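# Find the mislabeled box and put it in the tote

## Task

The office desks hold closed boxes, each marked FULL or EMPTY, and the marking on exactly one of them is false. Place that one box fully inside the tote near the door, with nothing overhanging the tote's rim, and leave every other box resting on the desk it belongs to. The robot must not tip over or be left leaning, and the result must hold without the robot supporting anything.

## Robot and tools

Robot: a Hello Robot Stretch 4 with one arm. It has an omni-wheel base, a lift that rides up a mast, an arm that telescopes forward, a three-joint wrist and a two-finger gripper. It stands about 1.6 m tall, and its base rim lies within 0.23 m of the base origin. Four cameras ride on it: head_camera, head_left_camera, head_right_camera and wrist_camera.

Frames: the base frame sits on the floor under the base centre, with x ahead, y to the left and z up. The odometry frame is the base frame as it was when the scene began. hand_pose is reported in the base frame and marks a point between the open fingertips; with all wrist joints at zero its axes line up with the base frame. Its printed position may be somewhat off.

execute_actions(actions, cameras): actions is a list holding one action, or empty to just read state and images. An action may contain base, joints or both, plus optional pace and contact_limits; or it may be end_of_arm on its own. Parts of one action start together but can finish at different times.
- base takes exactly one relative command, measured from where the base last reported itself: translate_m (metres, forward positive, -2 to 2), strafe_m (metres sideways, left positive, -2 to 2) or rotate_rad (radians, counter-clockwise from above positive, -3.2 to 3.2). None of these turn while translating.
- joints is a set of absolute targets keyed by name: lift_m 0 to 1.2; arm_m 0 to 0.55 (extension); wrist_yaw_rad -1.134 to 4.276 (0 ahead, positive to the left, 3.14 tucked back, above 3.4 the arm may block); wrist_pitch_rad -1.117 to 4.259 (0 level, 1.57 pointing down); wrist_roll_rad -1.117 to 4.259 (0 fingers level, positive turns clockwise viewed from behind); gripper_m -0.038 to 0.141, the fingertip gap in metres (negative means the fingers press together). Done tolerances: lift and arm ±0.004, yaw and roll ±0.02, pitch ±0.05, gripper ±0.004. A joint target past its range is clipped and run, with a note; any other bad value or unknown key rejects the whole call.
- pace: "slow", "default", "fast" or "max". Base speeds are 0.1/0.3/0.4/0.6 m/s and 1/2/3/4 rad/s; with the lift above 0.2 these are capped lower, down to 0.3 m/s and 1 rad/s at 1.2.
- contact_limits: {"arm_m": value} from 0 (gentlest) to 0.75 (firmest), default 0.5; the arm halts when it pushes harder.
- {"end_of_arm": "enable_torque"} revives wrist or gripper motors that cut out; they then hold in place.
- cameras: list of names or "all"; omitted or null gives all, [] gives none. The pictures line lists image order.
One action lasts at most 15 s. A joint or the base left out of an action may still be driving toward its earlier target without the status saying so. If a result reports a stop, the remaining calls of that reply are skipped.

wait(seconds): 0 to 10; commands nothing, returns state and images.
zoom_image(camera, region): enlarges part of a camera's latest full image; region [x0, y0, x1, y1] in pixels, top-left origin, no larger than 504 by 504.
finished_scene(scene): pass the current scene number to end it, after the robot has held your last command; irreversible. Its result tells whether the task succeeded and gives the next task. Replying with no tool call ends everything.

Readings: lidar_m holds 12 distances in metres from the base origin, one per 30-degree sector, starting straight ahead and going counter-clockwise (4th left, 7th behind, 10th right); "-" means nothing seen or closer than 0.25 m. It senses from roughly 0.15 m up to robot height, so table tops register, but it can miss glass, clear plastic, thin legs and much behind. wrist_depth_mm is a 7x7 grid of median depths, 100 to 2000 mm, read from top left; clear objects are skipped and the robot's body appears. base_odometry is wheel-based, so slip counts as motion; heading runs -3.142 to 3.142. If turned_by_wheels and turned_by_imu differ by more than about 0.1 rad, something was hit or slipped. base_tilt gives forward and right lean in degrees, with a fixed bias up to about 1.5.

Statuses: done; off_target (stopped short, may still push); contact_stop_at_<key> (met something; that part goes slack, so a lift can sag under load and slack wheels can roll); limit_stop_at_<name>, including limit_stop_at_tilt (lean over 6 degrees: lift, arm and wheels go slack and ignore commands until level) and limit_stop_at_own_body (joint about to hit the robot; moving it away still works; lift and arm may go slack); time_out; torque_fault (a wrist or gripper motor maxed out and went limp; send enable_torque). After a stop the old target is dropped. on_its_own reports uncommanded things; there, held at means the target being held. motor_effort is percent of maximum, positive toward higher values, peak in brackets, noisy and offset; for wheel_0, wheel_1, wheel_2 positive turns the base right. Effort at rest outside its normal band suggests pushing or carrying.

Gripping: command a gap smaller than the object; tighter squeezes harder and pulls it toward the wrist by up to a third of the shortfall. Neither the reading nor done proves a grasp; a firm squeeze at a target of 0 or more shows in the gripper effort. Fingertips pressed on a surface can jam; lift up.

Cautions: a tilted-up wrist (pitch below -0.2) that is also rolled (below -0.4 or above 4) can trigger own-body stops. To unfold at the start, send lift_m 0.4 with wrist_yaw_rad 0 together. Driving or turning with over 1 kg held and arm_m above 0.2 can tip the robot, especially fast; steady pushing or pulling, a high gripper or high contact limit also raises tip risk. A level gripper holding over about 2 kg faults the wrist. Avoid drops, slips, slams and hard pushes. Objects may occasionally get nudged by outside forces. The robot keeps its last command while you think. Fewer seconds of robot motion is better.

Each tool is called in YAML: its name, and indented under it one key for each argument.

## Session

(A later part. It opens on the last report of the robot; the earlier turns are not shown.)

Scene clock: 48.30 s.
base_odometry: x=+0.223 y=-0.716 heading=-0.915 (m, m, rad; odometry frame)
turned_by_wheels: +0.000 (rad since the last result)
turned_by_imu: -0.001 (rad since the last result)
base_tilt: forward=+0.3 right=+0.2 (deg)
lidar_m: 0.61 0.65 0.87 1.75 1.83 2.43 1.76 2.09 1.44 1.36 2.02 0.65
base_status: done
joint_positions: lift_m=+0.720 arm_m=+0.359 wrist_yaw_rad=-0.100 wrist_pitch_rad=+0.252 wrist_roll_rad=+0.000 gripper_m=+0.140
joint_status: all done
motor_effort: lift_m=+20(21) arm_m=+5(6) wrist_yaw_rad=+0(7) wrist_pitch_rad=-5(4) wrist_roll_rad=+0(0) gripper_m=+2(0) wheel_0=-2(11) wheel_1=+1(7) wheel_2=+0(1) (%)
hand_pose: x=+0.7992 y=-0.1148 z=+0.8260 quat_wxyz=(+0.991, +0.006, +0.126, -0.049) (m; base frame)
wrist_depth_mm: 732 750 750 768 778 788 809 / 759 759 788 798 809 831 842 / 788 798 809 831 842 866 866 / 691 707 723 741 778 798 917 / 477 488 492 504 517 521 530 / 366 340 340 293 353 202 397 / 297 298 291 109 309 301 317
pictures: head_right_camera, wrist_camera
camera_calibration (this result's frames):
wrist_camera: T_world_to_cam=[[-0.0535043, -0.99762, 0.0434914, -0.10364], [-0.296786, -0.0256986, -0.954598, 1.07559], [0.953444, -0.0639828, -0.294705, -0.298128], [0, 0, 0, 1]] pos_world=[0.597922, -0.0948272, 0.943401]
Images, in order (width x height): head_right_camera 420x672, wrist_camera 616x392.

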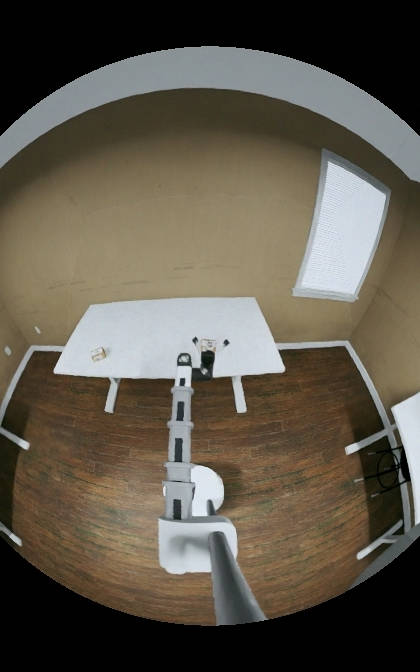

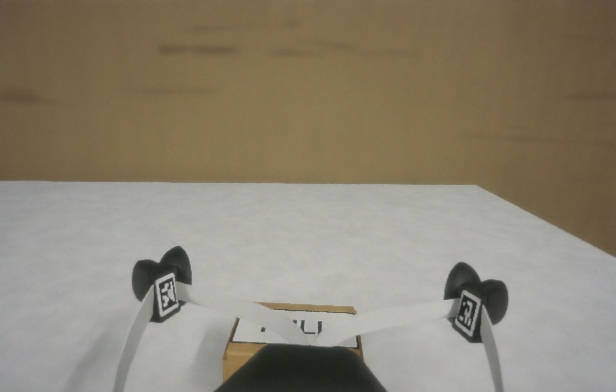

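execute_actions:
  actions:
    - {"base":{"strafe_m":0.012},"joints":{"lift_m":0.65,"arm_m":0.385}}
  cameras: []

execute_actions:
  actions:
    - {"joints":{"gripper_m":0.02}}
  cameras: []

execute_actions:
  actions:
    - {"joints":{"lift_m":0.665}}
  cameras: ["wrist_camera"]

Scene clock: 49.97 s.
base_odometry: x=+0.232 y=-0.709 heading=-0.915 (m, m, rad; odometry frame)
turned_by_wheels: +0.000 (rad since the last result)
turned_by_imu: +0.001 (rad since the last result)
base_tilt: forward=+0.2 right=+0.2 (deg)
lidar_m: 0.62 0.63 0.86 1.75 1.84 2.43 1.68 2.07 1.43 1.37 1.96 0.63
base_status: done
joint_positions: lift_m=+0.650 arm_m=+0.384 wrist_yaw_rad=-0.100 wrist_pitch_rad=+0.252 wrist_roll_rad=+0.000 gripper_m=+0.140
joint_status: all done
motor_effort: lift_m=+14(20) arm_m=+5(6) wrist_yaw_rad=+1(4) wrist_pitch_rad=-4(6) wrist_roll_rad=+1(0) gripper_m=-1(0) wheel_0=-1(8) wheel_1=+1(6) wheel_2=+0(0) (%)
hand_pose: x=+0.8242 y=-0.1148 z=+0.7564 quat_wxyz=(+0.991, +0.006, +0.126, -0.050) (m; base frame)
wrist_depth_mm: 707 723 732 741 750 759 778 / 732 750 768 768 778 798 809 / 759 759 788 798 820 831 854 / 466 477 492 504 517 535 549 / 324 327 332 224 325 353 362 / 249 231 208 201 200 202 270 / 202 203 205 109 209 204 214
pictures: none
No camera images: the call's "cameras" was empty. Leave "cameras" out to get every camera's image.

Scene clock: 52.13 s.
base_odometry: x=+0.232 y=-0.709 heading=-0.915 (m, m, rad; odometry frame)
turned_by_wheels: +0.000 (rad since the last result)
turned_by_imu: +0.001 (rad since the last result)
base_tilt: forward=+0.3 right=+0.2 (deg)
lidar_m: 0.61 0.64 0.85 1.77 1.82 2.45 1.69 2.09 1.40 1.36 2.01 0.64
base_status: not commanded
joint_positions: lift_m=+0.650 arm_m=+0.384 wrist_yaw_rad=-0.100 wrist_pitch_rad=+0.254 wrist_roll_rad=+0.000 gripper_m=+0.021
joint_status: all done
motor_effort: lift_m=+15(15) arm_m=+5(5) wrist_yaw_rad=+2(1) wrist_pitch_rad=-10(12) wrist_roll_rad=+0(0) gripper_m=-29(30) wheel_0=-1(1) wheel_1=+1(1) wheel_2=+0(0) (%)
hand_pose: x=+0.8240 y=-0.1149 z=+0.7559 quat_wxyz=(+0.991, +0.006, +0.127, -0.050) (m; base frame)
wrist_depth_mm: 707 723 723 750 750 778 778 / 732 750 768 768 788 788 809 / 750 768 788 798 809 831 854 / 459 473 484 496 504 521 535 / 320 325 310 211 322 347 355 / 246 178 183 180 180 240 265 / 198 200 195 109 191 194 204
pictures: none
No camera images: the call's "cameras" was empty. Leave "cameras" out to get every camera's image.

Scene clock: 52.87 s.
base_odometry: x=+0.232 y=-0.709 heading=-0.915 (m, m, rad; odometry frame)
turned_by_wheels: +0.000 (rad since the last result)
turned_by_imu: +0.000 (rad since the last result)
base_tilt: forward=+0.2 right=+0.2 (deg)
lidar_m: 0.64 0.65 0.82 1.75 1.87 2.44 1.69 2.10 1.46 1.37 2.02 0.64
base_status: not commanded
joint_positions: lift_m=+0.665 arm_m=+0.384 wrist_yaw_rad=-0.100 wrist_pitch_rad=+0.254 wrist_roll_rad=+0.000 gripper_m=+0.021
joint_status: all done
motor_effort: lift_m=+22(22) arm_m=+5(5) wrist_yaw_rad=-1(1) wrist_pitch_rad=-11(12) wrist_roll_rad=+0(0) gripper_m=-30(29) wheel_0=-1(1) wheel_1=+1(1) wheel_2=+0(0) (%)
hand_pose: x=+0.8240 y=-0.1149 z=+0.7703 quat_wxyz=(+0.991, +0.006, +0.127, -0.050) (m; base frame)
wrist_depth_mm: 715 723 741 750 750 768 788 / 741 741 759 778 778 798 809 / 768 788 788 798 809 842 854 / 504 517 535 544 559 574 585 / 351 355 343 211 351 382 392 / 270 178 183 181 180 264 291 / 218 220 214 109 200 213 233
pictures: wrist_camera
camera_calibration (this result's frames):
wrist_camera: T_world_to_cam=[[-0.0537705, -0.99761, 0.0433997, -0.0996826], [-0.298685, -0.0254042, -0.954014, 1.03096], [0.952836, -0.0642606, -0.296605, -0.336233], [0, 0, 0, 1]] pos_world=[0.622946, -0.0948602, 0.888148]
Images, in order (width x height): wrist_camera 616x392.

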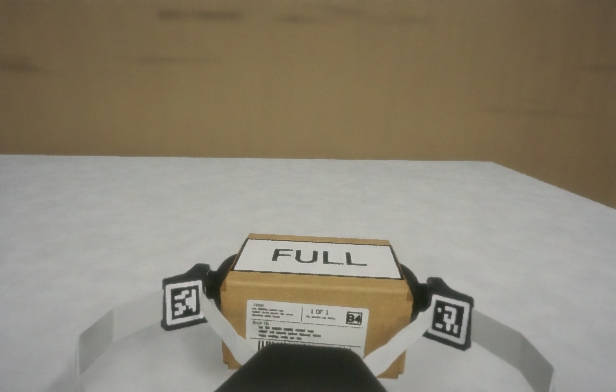

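execute_actions:
  actions:
    - {"joints":{"lift_m":0.65,"gripper_m":0.14},"pace":"fast"}
  cameras: []

execute_actions:
  actions:
    - {"joints":{"lift_m":0.72},"pace":"fast"}
  cameras: []

execute_actions:
  actions:
    - {"base":{"rotate_rad":-1.54},"joints":{"wrist_yaw_rad":0,"arm_m":0},"pace":"fast"}
  cameras: []

execute_actions:
  actions:
    - {"base":{"translate_m":0.78},"pace":"max"}

Scene clock: 55.57 s.
base_odometry: x=+0.232 y=-0.709 heading=-0.915 (m, m, rad; odometry frame)
turned_by_wheels: +0.000 (rad since the last result)
turned_by_imu: +0.001 (rad since the last result)
base_tilt: forward=+0.2 right=+0.2 (deg)
lidar_m: 0.62 0.64 0.86 1.76 1.85 2.44 1.68 2.11 1.43 1.36 1.99 0.65
base_status: not commanded
joint_positions: lift_m=+0.650 arm_m=+0.384 wrist_yaw_rad=-0.100 wrist_pitch_rad=+0.253 wrist_roll_rad=+0.000 gripper_m=+0.140
joint_status: all done
motor_effort: lift_m=+15(23) arm_m=+5(5) wrist_yaw_rad=+2(0) wrist_pitch_rad=-7(11) wrist_roll_rad=+0(0) gripper_m=+0(30) wheel_0=-1(1) wheel_1=+1(1) wheel_2=+0(0) (%)
hand_pose: x=+0.8241 y=-0.1149 z=+0.7563 quat_wxyz=(+0.991, +0.006, +0.126, -0.050) (m; base frame)
wrist_depth_mm: 707 723 741 741 750 759 778 / 741 750 759 778 788 798 809 / 750 759 778 798 809 831 854 / 469 477 492 508 517 530 549 / 320 327 315 223 325 355 359 / 247 229 202 200 200 202 268 / 200 202 204 109 209 204 214
pictures: none
No camera images: the call's "cameras" was empty. Leave "cameras" out to get every camera's image.

Scene clock: 56.60 s.
base_odometry: x=+0.232 y=-0.709 heading=-0.915 (m, m, rad; odometry frame)
turned_by_wheels: +0.000 (rad since the last result)
turned_by_imu: +0.000 (rad since the last result)
base_tilt: forward=+0.3 right=+0.2 (deg)
lidar_m: 0.62 0.64 0.86 1.75 1.86 2.45 1.71 2.10 1.44 1.37 2.00 0.65
base_status: not commanded
joint_positions: lift_m=+0.720 arm_m=+0.384 wrist_yaw_rad=-0.100 wrist_pitch_rad=+0.252 wrist_roll_rad=+0.000 gripper_m=+0.140
joint_status: all done
motor_effort: lift_m=+20(22) arm_m=+5(5) wrist_yaw_rad=-1(2) wrist_pitch_rad=-6(6) wrist_roll_rad=+0(0) gripper_m=-1(1) wheel_0=-1(1) wheel_1=+2(2) wheel_2=+0(0) (%)
hand_pose: x=+0.8242 y=-0.1149 z=+0.8259 quat_wxyz=(+0.991, +0.006, +0.126, -0.050) (m; base frame)
wrist_depth_mm: 707 723 732 732 750 768 778 / 741 759 759 768 788 798 820 / 768 768 788 798 820 842 842 / 691 707 732 759 768 778 878 / 477 484 492 504 512 521 535 / 366 338 342 379 353 203 397 / 297 298 301 109 298 301 315
pictures: none
No camera images: the call's "cameras" was empty. Leave "cameras" out to get every camera's image.

Scene clock: 58.50 s.
base_odometry: x=+0.232 y=-0.709 heading=-2.455 (m, m, rad; odometry frame)
turned_by_wheels: -1.540 (rad since the last result)
turned_by_imu: -1.554 (rad since the last result)
base_tilt: forward=+0.2 right=+0.2 (deg)
lidar_m: 1.36 1.97 0.63 0.60 0.65 0.90 1.77 1.83 1.85 1.70 2.12 1.44
base_status: done
joint_positions: lift_m=+0.720 arm_m=+0.001 wrist_yaw_rad=+0.000 wrist_pitch_rad=+0.252 wrist_roll_rad=+0.000 gripper_m=+0.140
joint_status: all done
motor_effort: lift_m=+20(21) arm_m=-5(6) wrist_yaw_rad=+3(1) wrist_pitch_rad=-6(6) wrist_roll_rad=+1(0) gripper_m=+1(0) wheel_0=+0(7) wheel_1=-2(8) wheel_2=-1(8) (%)
hand_pose: x=+0.4512 y=-0.0875 z=+0.8260 quat_wxyz=(+0.992, +0.000, +0.126, +0.000) (m; base frame)
wrist_depth_mm: 1863 1808 1808 1863 1756 1808 1756 / 1921 1921 1921 1863 1863 1863 1808 / - 1983 1921 1499 1499 1618 1708 / - - - - 1537 1983 1921 / 1983 - - - 1983 - - / 1618 1464 1537 1661 1537 202 1708 / 1336 1308 1366 109 1366 1336 1397
pictures: none
No camera images: the call's "cameras" was empty. Leave "cameras" out to get every camera's image.

Scene clock: 61.73 s.
base_odometry: x=-0.371 y=-1.203 heading=-2.455 (m, m, rad; odometry frame)
turned_by_wheels: +0.000 (rad since the last result)
turned_by_imu: -0.001 (rad since the last result)
base_tilt: forward=+0.3 right=+0.2 (deg)
lidar_m: 0.59 1.46 1.42 0.76 0.64 0.89 3.41 2.69 2.00 2.03 0.83 0.62
base_status: done
joint_positions: lift_m=+0.720 arm_m=+0.001 wrist_yaw_rad=+0.000 wrist_pitch_rad=+0.252 wrist_roll_rad=+0.000 gripper_m=+0.140
joint_status: not commanded
motor_effort: lift_m=+20(20) arm_m=-5(5) wrist_yaw_rad=+0(0) wrist_pitch_rad=-5(5) wrist_roll_rad=+0(1) gripper_m=-2(0) wheel_0=-1(6) wheel_1=-2(4) wheel_2=+2(12) (%)
hand_pose: x=+0.4512 y=-0.0875 z=+0.8260 quat_wxyz=(+0.992, +0.000, +0.126, +0.000) (m; base frame)
wrist_depth_mm: 1118 1118 1098 1078 1078 1060 1042 / 1160 1160 1118 1118 1118 1078 1078 / 1205 1205 1182 1160 1138 1138 1138 / 1281 1229 732 768 691 798 820 / 1336 488 500 517 517 535 539 / 1397 436 424 421 413 202 410 / 1308 1308 1336 109 1160 603 1308
pictures: head_camera, head_left_camera, head_right_camera, wrist_camera
camera_calibration (this result's frames):
wrist_camera: T_world_to_cam=[[0.0460427, -0.997992, 0.0434996, -0.139915], [-0.292589, -0.0551091, -0.954649, 0.968625], [0.955129, 0.0312271, -0.294539, 0.0429259], [0, 0, 0, 1]] pos_world=[0.248851, -0.0875944, 0.943426]
Images, in order (width x height): head_camera 420x560, head_left_camera 420x672, head_right_camera 420x672, wrist_camera 616x392.

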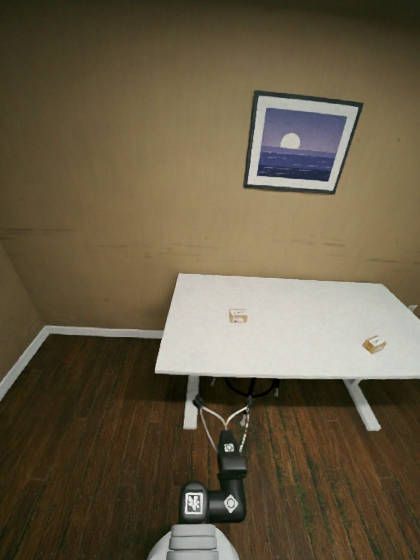

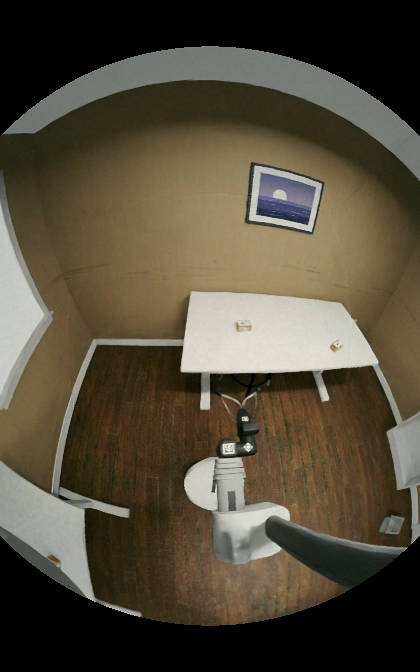

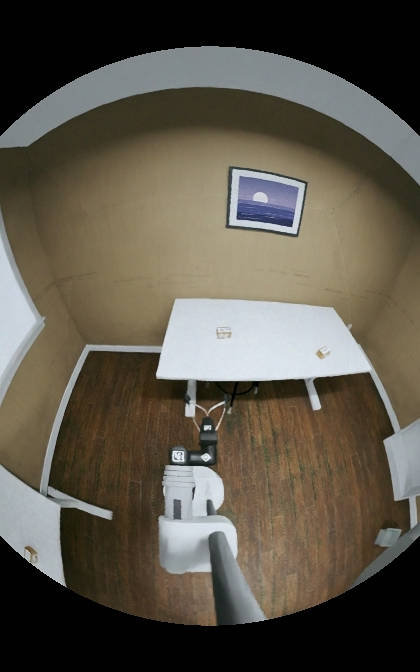

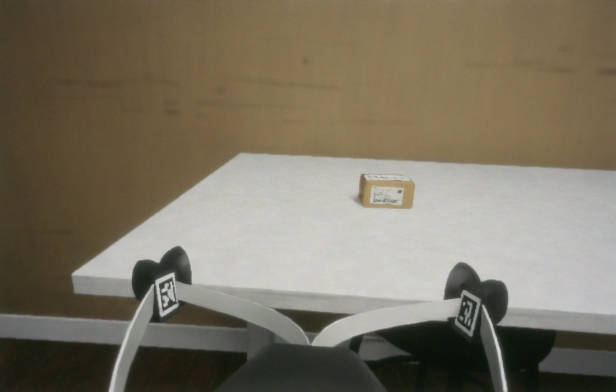

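execute_actions:
  actions:
    - {"base":{"strafe_m":-0.118},"joints":{"lift_m":0.65,"arm_m":0.48},"pace":"fast"}
  cameras: ["wrist_camera"]

execute_actions:
  actions:
    - {"joints":{"gripper_m":0.02}}
  cameras: ["wrist_camera"]

Scene clock: 64.17 s.
base_odometry: x=-0.446 y=-1.112 heading=-2.455 (m, m, rad; odometry frame)
turned_by_wheels: +0.000 (rad since the last result)
turned_by_imu: +0.001 (rad since the last result)
base_tilt: forward=+0.2 right=+0.2 (deg)
lidar_m: 0.59 0.62 1.55 0.76 0.77 1.07 3.41 2.68 1.94 1.89 0.81 0.63
base_status: done
joint_positions: lift_m=+0.650 arm_m=+0.479 wrist_yaw_rad=+0.000 wrist_pitch_rad=+0.252 wrist_roll_rad=+0.000 gripper_m=+0.140
joint_status: all done
motor_effort: lift_m=+15(17) arm_m=+5(6) wrist_yaw_rad=-1(1) wrist_pitch_rad=-4(6) wrist_roll_rad=+1(0) gripper_m=-3(1) wheel_0=+0(9) wheel_1=+1(10) wheel_2=+1(1) (%)
hand_pose: x=+0.9294 y=-0.0874 z=+0.7565 quat_wxyz=(+0.992, +0.000, +0.126, +0.000) (m; base frame)
wrist_depth_mm: 654 640 640 627 627 621 609 / 683 668 661 654 647 647 627 / 715 699 691 676 676 676 661 / 473 484 496 508 521 535 549 / 324 329 314 223 309 353 359 / 249 230 216 211 211 202 267 / 202 202 205 109 210 204 213
pictures: wrist_camera
camera_calibration (this result's frames):
wrist_camera: T_world_to_cam=[[0.0463762, -0.997976, 0.0435103, -0.159131], [-0.292348, -0.0552098, -0.954717, 1.04204], [0.955187, 0.031556, -0.294317, -0.434478], [0, 0, 0, 1]] pos_world=[0.727026, -0.0875679, 0.873905]
Images, in order (width x height): wrist_camera 616x392.

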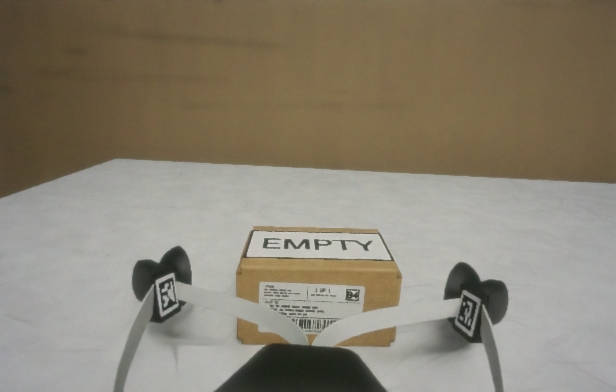

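Scene clock: 66.33 s.
base_odometry: x=-0.446 y=-1.112 heading=-2.455 (m, m, rad; odometry frame)
turned_by_wheels: +0.000 (rad since the last result)
turned_by_imu: +0.001 (rad since the last result)
base_tilt: forward=+0.1 right=+0.2 (deg)
lidar_m: 0.60 0.64 1.53 0.76 0.77 1.06 3.41 2.69 1.96 1.90 0.83 0.62
base_status: not commanded
joint_positions: lift_m=+0.650 arm_m=+0.479 wrist_yaw_rad=+0.000 wrist_pitch_rad=+0.256 wrist_roll_rad=+0.000 gripper_m=+0.021
joint_status: all done
motor_effort: lift_m=+15(15) arm_m=+5(5) wrist_yaw_rad=-1(1) wrist_pitch_rad=-15(15) wrist_roll_rad=+0(0) gripper_m=-27(29) wheel_0=+0(0) wheel_1=+0(0) wheel_2=+1(1) (%)
hand_pose: x=+0.9291 y=-0.0874 z=+0.7553 quat_wxyz=(+0.992, +0.000, +0.128, +0.000) (m; base frame)
wrist_depth_mm: 661 647 640 627 621 615 609 / 683 668 661 654 647 647 634 / 707 699 683 676 683 668 668 / 455 466 477 488 500 512 525 / 317 320 306 211 319 342 349 / 242 178 189 190 189 236 262 / 196 198 196 109 196 192 201
pictures: wrist_camera
camera_calibration (this result's frames):
wrist_camera: T_world_to_cam=[[0.0463388, -0.997986, 0.0433213, -0.158948], [-0.296311, -0.0551485, -0.953498, 1.04355], [0.953967, 0.0313474, -0.29827, -0.430428], [0, 0, 0, 1]] pos_world=[0.727195, -0.0875845, 0.873522]
Images, in order (width x height): wrist_camera 616x392.

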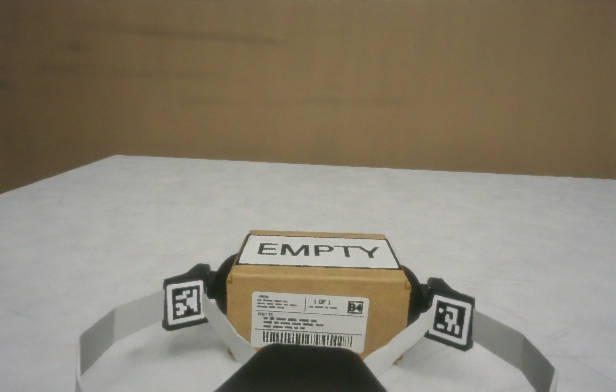

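execute_actions:
  actions:
    - {"joints":{"lift_m":0.7,"arm_m":0,"gripper_m":0.0},"pace":"fast"}
  cameras: []

execute_actions:
  actions:
    - {"base":{"rotate_rad":-2.26}}
  cameras: ["head_camera"]

execute_actions:
  actions:
    - {"base":{"translate_m":1.5},"joints":{"lift_m":0.5,"arm_m":0.15,"wrist_pitch_rad":1.5},"pace":"max"}

Scene clock: 68.97 s.
base_odometry: x=-0.446 y=-1.112 heading=-2.455 (m, m, rad; odometry frame)
turned_by_wheels: +0.000 (rad since the last result)
turned_by_imu: +0.001 (rad since the last result)
base_tilt: forward=+0.2 right=+0.2 (deg)
lidar_m: 0.58 0.64 1.56 0.77 0.76 1.10 3.40 2.69 1.96 1.89 0.84 0.61
base_status: not commanded
joint_positions: lift_m=+0.700 arm_m=+0.001 wrist_yaw_rad=+0.000 wrist_pitch_rad=+0.257 wrist_roll_rad=+0.000 gripper_m=+0.001
joint_status: all done
motor_effort: lift_m=+21(21) arm_m=-5(7) wrist_yaw_rad=+0(1) wrist_pitch_rad=-19(18) wrist_roll_rad=+1(1) gripper_m=-33(32) wheel_0=+0(0) wheel_1=+0(0) wheel_2=+1(1) (%)
hand_pose: x=+0.4508 y=-0.0875 z=+0.8046 quat_wxyz=(+0.992, +0.000, +0.128, +0.000) (m; base frame)
wrist_depth_mm: 1118 1098 1098 1042 1042 1060 1042 / 1160 1160 1138 1098 1098 1098 1078 / 1205 1205 1160 1138 1138 1138 1118 / 1255 627 654 661 676 699 715 / 455 439 418 208 433 469 480 / 1397 174 185 184 183 177 397 / 1205 1281 878 109 190 1205 1308
pictures: none
No camera images: the call's "cameras" was empty. Leave "cameras" out to get every camera's image.

Scene clock: 71.37 s.
base_odometry: x=-0.446 y=-1.112 heading=+1.568 (m, m, rad; odometry frame)
turned_by_wheels: -2.260 (rad since the last result)
turned_by_imu: -2.279 (rad since the last result)
base_tilt: forward=+0.2 right=+0.2 (deg)
lidar_m: 1.89 1.90 1.03 0.67 0.58 0.60 1.64 1.49 0.78 0.92 1.83 2.55
base_status: done
joint_positions: lift_m=+0.700 arm_m=+0.001 wrist_yaw_rad=+0.000 wrist_pitch_rad=+0.256 wrist_roll_rad=+0.000 gripper_m=+0.001
joint_status: not commanded
motor_effort: lift_m=+21(22) arm_m=-5(5) wrist_yaw_rad=+0(1) wrist_pitch_rad=-17(19) wrist_roll_rad=+1(0) gripper_m=-34(34) wheel_0=+0(7) wheel_1=-1(6) wheel_2=+0(6) (%)
hand_pose: x=+0.4509 y=-0.0874 z=+0.8047 quat_wxyz=(+0.992, +0.000, +0.128, +0.000) (m; base frame)
wrist_depth_mm: 1618 1756 - - - - - / 1661 1756 - - - - - / 1708 1921 - - - - - / 1756 1983 - - - - - / 1756 1863 1983 208 - - - / 1537 174 183 184 183 178 1661 / 1205 1281 1255 109 190 1229 1308
pictures: head_camera
Images, in order (width x height): head_camera 420x560.

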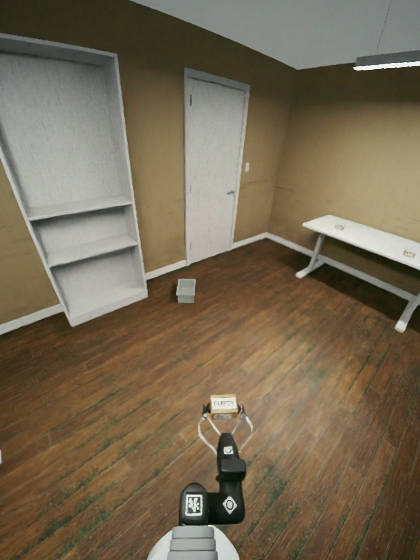

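Scene clock: 76.27 s.
base_odometry: x=-0.442 y=+0.388 heading=+1.568 (m, m, rad; odometry frame)
turned_by_wheels: +0.000 (rad since the last result)
turned_by_imu: -0.003 (rad since the last result)
base_tilt: forward=+0.2 right=+0.2 (deg)
lidar_m: 0.40 0.44 0.75 0.95 1.50 1.53 1.92 1.87 1.89 1.73 1.58 1.77
base_status: done
joint_positions: lift_m=+0.500 arm_m=+0.149 wrist_yaw_rad=+0.000 wrist_pitch_rad=+1.500 wrist_roll_rad=+0.000 gripper_m=+0.001
joint_status: all done
motor_effort: lift_m=+18(19) arm_m=+5(6) wrist_yaw_rad=+0(2) wrist_pitch_rad=+1(11) wrist_roll_rad=+0(1) gripper_m=-34(35) wheel_0=-1(5) wheel_1=-2(6) wheel_2=+2(12) (%)
hand_pose: x=+0.3403 y=-0.0874 z=+0.3904 quat_wxyz=(+0.732, +0.000, +0.682, +0.000) (m; base frame)
wrist_depth_mm: 654 615 634 627 621 615 615 / 647 634 634 621 615 615 609 / 647 627 627 621 615 603 609 / 640 634 627 615 615 609 603 / 634 634 627 207 609 603 597 / 627 174 183 184 183 177 597 / 627 627 421 109 190 597 591
pictures: head_camera, head_left_camera, head_right_camera, wrist_camera
camera_calibration (this result's frames):
wrist_camera: T_world_to_cam=[[0.0558432, -0.997989, -0.0299992, -0.0904645], [-0.998162, -0.0550943, -0.0252361, 0.397596], [0.0235325, 0.0313534, -0.999231, 0.612709], [0, 0, 0, 1]] pos_world=[0.387499, -0.0875878, 0.619558]
Images, in order (width x height): head_camera 420x560, head_left_camera 420x672, head_right_camera 420x672, wrist_camera 616x392.

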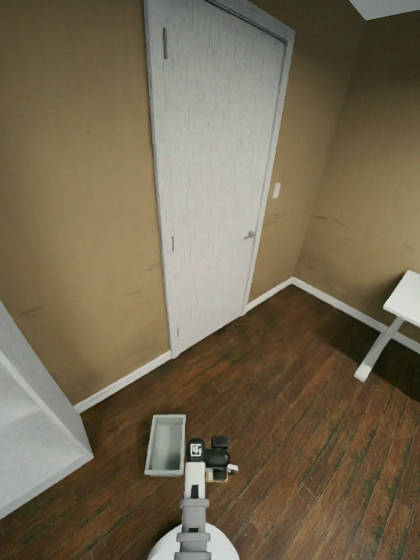

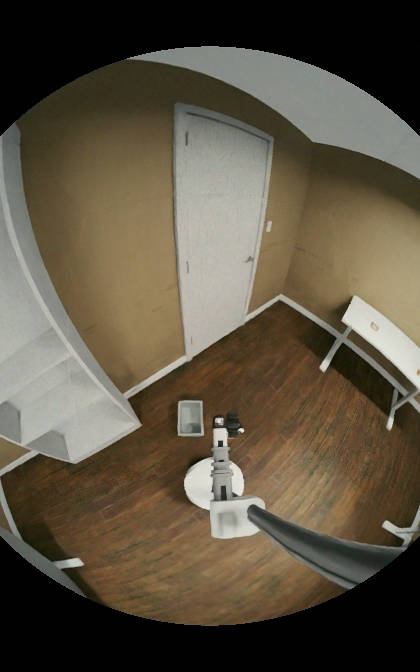

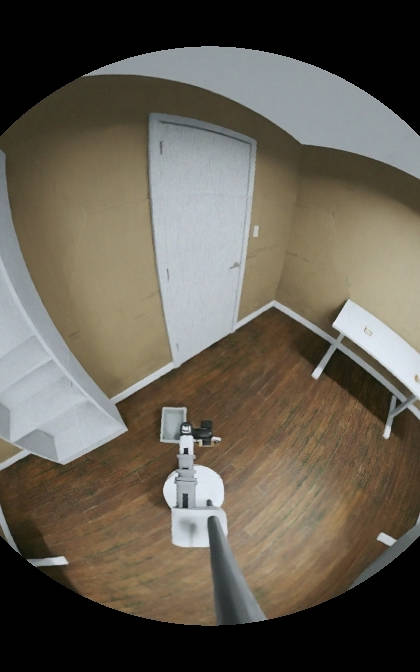

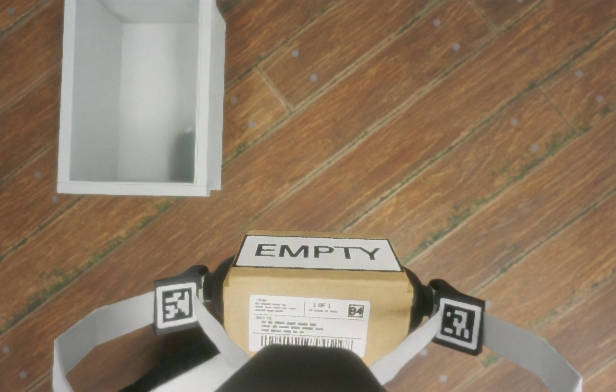

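execute_actions:
  actions:
    - {"base":{"strafe_m":0.155},"joints":{"lift_m":0.33,"arm_m":0.275,"wrist_pitch_rad":1.6,"wrist_yaw_rad":1.57},"pace":"fast"}
  cameras: ["head_camera","wrist_camera"]

Scene clock: 77.97 s.
base_odometry: x=-0.597 y=+0.388 heading=+1.568 (m, m, rad; odometry frame)
turned_by_wheels: +0.000 (rad since the last result)
turned_by_imu: +0.001 (rad since the last result)
base_tilt: forward=+0.2 right=+0.2 (deg)
lidar_m: 0.39 0.64 0.62 0.81 1.41 1.44 1.81 1.97 1.97 1.92 1.69 1.64
base_status: done
joint_positions: lift_m=+0.330 arm_m=+0.274 wrist_yaw_rad=+1.570 wrist_pitch_rad=+1.599 wrist_roll_rad=+0.000 gripper_m=+0.001
joint_status: all done
motor_effort: lift_m=+16(14) arm_m=+5(8) wrist_yaw_rad=-1(8) wrist_pitch_rad=+4(1) wrist_roll_rad=+0(0) gripper_m=-34(35) wheel_0=-1(10) wheel_1=-1(10) wheel_2=+1(1) (%)
hand_pose: x=+0.5324 y=-0.0084 z=+0.2199 quat_wxyz=(+0.493, -0.507, +0.507, +0.493) (m; base frame)
wrist_depth_mm: 445 439 436 433 424 424 415 / 452 442 439 433 427 424 421 / 459 449 394 433 430 342 424 / 459 452 442 439 436 368 427 / 462 455 351 207 436 366 433 / 466 173 184 183 184 177 436 / 473 469 459 109 191 442 439
pictures: head_camera, wrist_camera
camera_calibration (this result's frames):
wrist_camera: T_world_to_cam=[[0.998043, 0.0515613, -0.0353865, -0.51906], [0.0540596, -0.995813, 0.0737107, -0.000445984], [-0.0314377, -0.0754795, -0.996652, 0.463128], [0, 0, 0, 1]] pos_world=[0.532628, 0.061276, 0.443243]
Images, in order (width x height): head_camera 420x560, wrist_camera 616x392.

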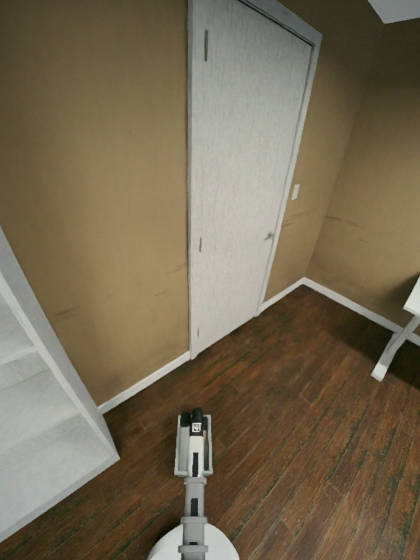

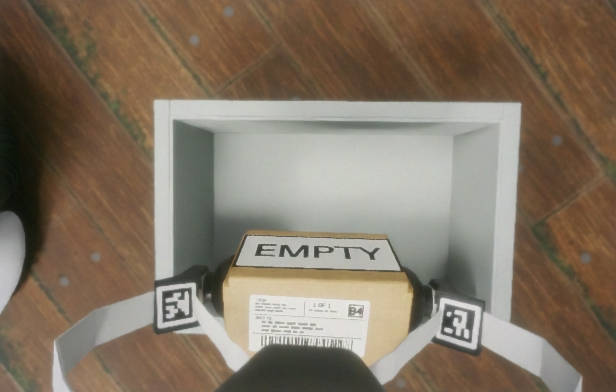

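execute_actions:
  actions:
    - {"base":{"strafe_m":0.02},"joints":{"lift_m":0.162,"arm_m":0.287}}
  cameras: ["wrist_camera"]

execute_actions:
  actions:
    - {"joints":{"gripper_m":0.12}}
  cameras: []

execute_actions:
  actions:
    - {"joints":{"lift_m":0.35},"pace":"fast"}
  cameras: ["wrist_camera"]

Scene clock: 80.30 s.
base_odometry: x=-0.618 y=+0.388 heading=+1.568 (m, m, rad; odometry frame)
turned_by_wheels: +0.000 (rad since the last result)
turned_by_imu: +0.001 (rad since the last result)
base_tilt: forward=+0.3 right=+0.2 (deg)
lidar_m: 0.38 0.63 0.62 0.76 1.39 1.42 1.77 1.99 2.02 1.91 1.72 1.59
base_status: done
joint_positions: lift_m=+0.162 arm_m=+0.286 wrist_yaw_rad=+1.570 wrist_pitch_rad=+1.600 wrist_roll_rad=+0.000 gripper_m=+0.001
joint_status: all done
motor_effort: lift_m=+16(17) arm_m=+5(6) wrist_yaw_rad=+2(0) wrist_pitch_rad=+2(1) wrist_roll_rad=+0(0) gripper_m=-33(35) wheel_0=+1(8) wheel_1=+0(7) wheel_2=+1(1) (%)
hand_pose: x=+0.5444 y=-0.0084 z=+0.0520 quat_wxyz=(+0.493, -0.507, +0.507, +0.493) (m; base frame)
wrist_depth_mm: 277 273 270 267 265 260 258 / 157 156 154 151 150 148 258 / 189 251 272 266 256 246 198 / 198 277 276 271 268 265 213 / 198 278 277 208 268 267 213 / 199 174 184 183 183 177 212 / 183 273 276 109 191 267 195
pictures: wrist_camera
camera_calibration (this result's frames):
wrist_camera: T_world_to_cam=[[0.998028, 0.0518332, -0.0353954, -0.536936], [0.0543369, -0.995786, 0.0738803, 0.011103], [-0.0314168, -0.0756579, -0.996639, 0.296095], [0, 0, 0, 1]] pos_world=[0.544577, 0.0612893, 0.275274]
Images, in order (width x height): wrist_camera 616x392.

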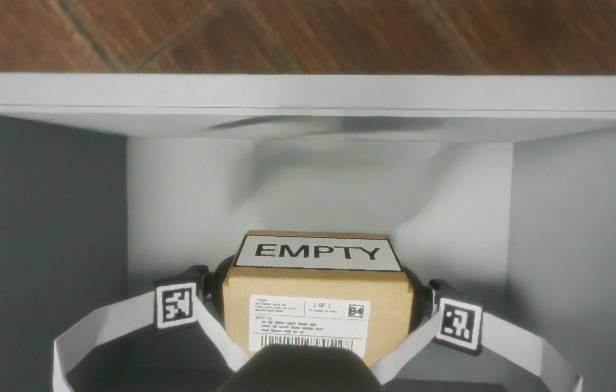

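Scene clock: 82.37 s.
base_odometry: x=-0.618 y=+0.388 heading=+1.568 (m, m, rad; odometry frame)
turned_by_wheels: +0.000 (rad since the last result)
turned_by_imu: +0.001 (rad since the last result)
base_tilt: forward=+0.2 right=+0.3 (deg)
lidar_m: 0.38 0.60 0.63 0.79 1.41 1.40 1.76 1.97 2.02 1.93 1.73 1.60
base_status: not commanded
joint_positions: lift_m=+0.162 arm_m=+0.286 wrist_yaw_rad=+1.570 wrist_pitch_rad=+1.600 wrist_roll_rad=+0.000 gripper_m=+0.120
joint_status: all done
motor_effort: lift_m=+16(16) arm_m=+5(5) wrist_yaw_rad=+0(2) wrist_pitch_rad=+3(3) wrist_roll_rad=+0(0) gripper_m=+1(33) wheel_0=+1(1) wheel_1=+0(0) wheel_2=+1(1) (%)
hand_pose: x=+0.5444 y=-0.0084 z=+0.0520 quat_wxyz=(+0.493, -0.507, +0.507, +0.493) (m; base frame)
wrist_depth_mm: 278 274 270 268 264 263 258 / 158 156 154 153 151 149 260 / 189 252 271 270 257 246 198 / 197 276 276 272 268 266 213 / 198 272 277 225 271 267 212 / 200 256 217 215 213 243 211 / 200 259 282 109 276 267 210
pictures: none
No camera images: the call's "cameras" was empty. Leave "cameras" out to get every camera's image.

Scene clock: 83.87 s.
base_odometry: x=-0.618 y=+0.388 heading=+1.568 (m, m, rad; odometry frame)
turned_by_wheels: +0.000 (rad since the last result)
turned_by_imu: +0.000 (rad since the last result)
base_tilt: forward=+0.3 right=+0.2 (deg)
lidar_m: 0.39 0.61 0.61 0.79 1.41 1.40 1.81 1.97 2.01 1.88 1.74 1.57
base_status: not commanded
joint_positions: lift_m=+0.350 arm_m=+0.286 wrist_yaw_rad=+1.570 wrist_pitch_rad=+1.600 wrist_roll_rad=+0.000 gripper_m=+0.120
joint_status: all done
motor_effort: lift_m=+20(21) arm_m=+5(5) wrist_yaw_rad=+2(1) wrist_pitch_rad=+4(2) wrist_roll_rad=+0(0) gripper_m=+1(0) wheel_0=+2(2) wheel_1=+0(0) wheel_2=+1(1) (%)
hand_pose: x=+0.5444 y=-0.0084 z=+0.2396 quat_wxyz=(+0.493, -0.507, +0.507, +0.493) (m; base frame)
wrist_depth_mm: 466 462 459 449 445 439 433 / 477 462 462 459 452 449 442 / 473 469 421 418 452 445 449 / 480 477 462 455 459 402 449 / 484 477 466 404 459 399 452 / 488 484 353 413 362 455 455 / 492 488 480 109 466 466 462
pictures: wrist_camera
camera_calibration (this result's frames):
wrist_camera: T_world_to_cam=[[0.99802, 0.0519917, -0.0353912, -0.530301], [0.0544922, -0.995783, 0.0737982, -0.00278886], [-0.031405, -0.0755807, -0.996645, 0.483112], [0, 0, 0, 1]] pos_world=[0.544576, 0.0613081, 0.462929]
Images, in order (width x height): wrist_camera 616x392.

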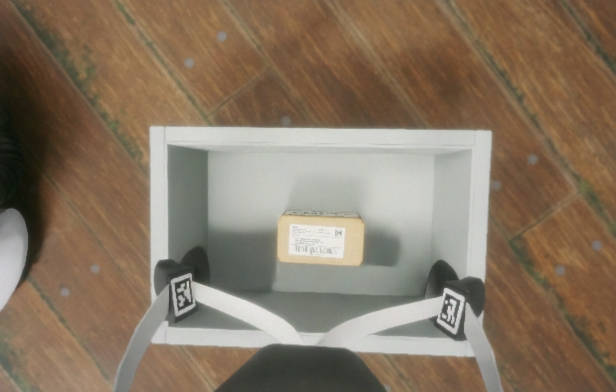

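finished_scene:
  scene: 1

The scene is finished: the task was done.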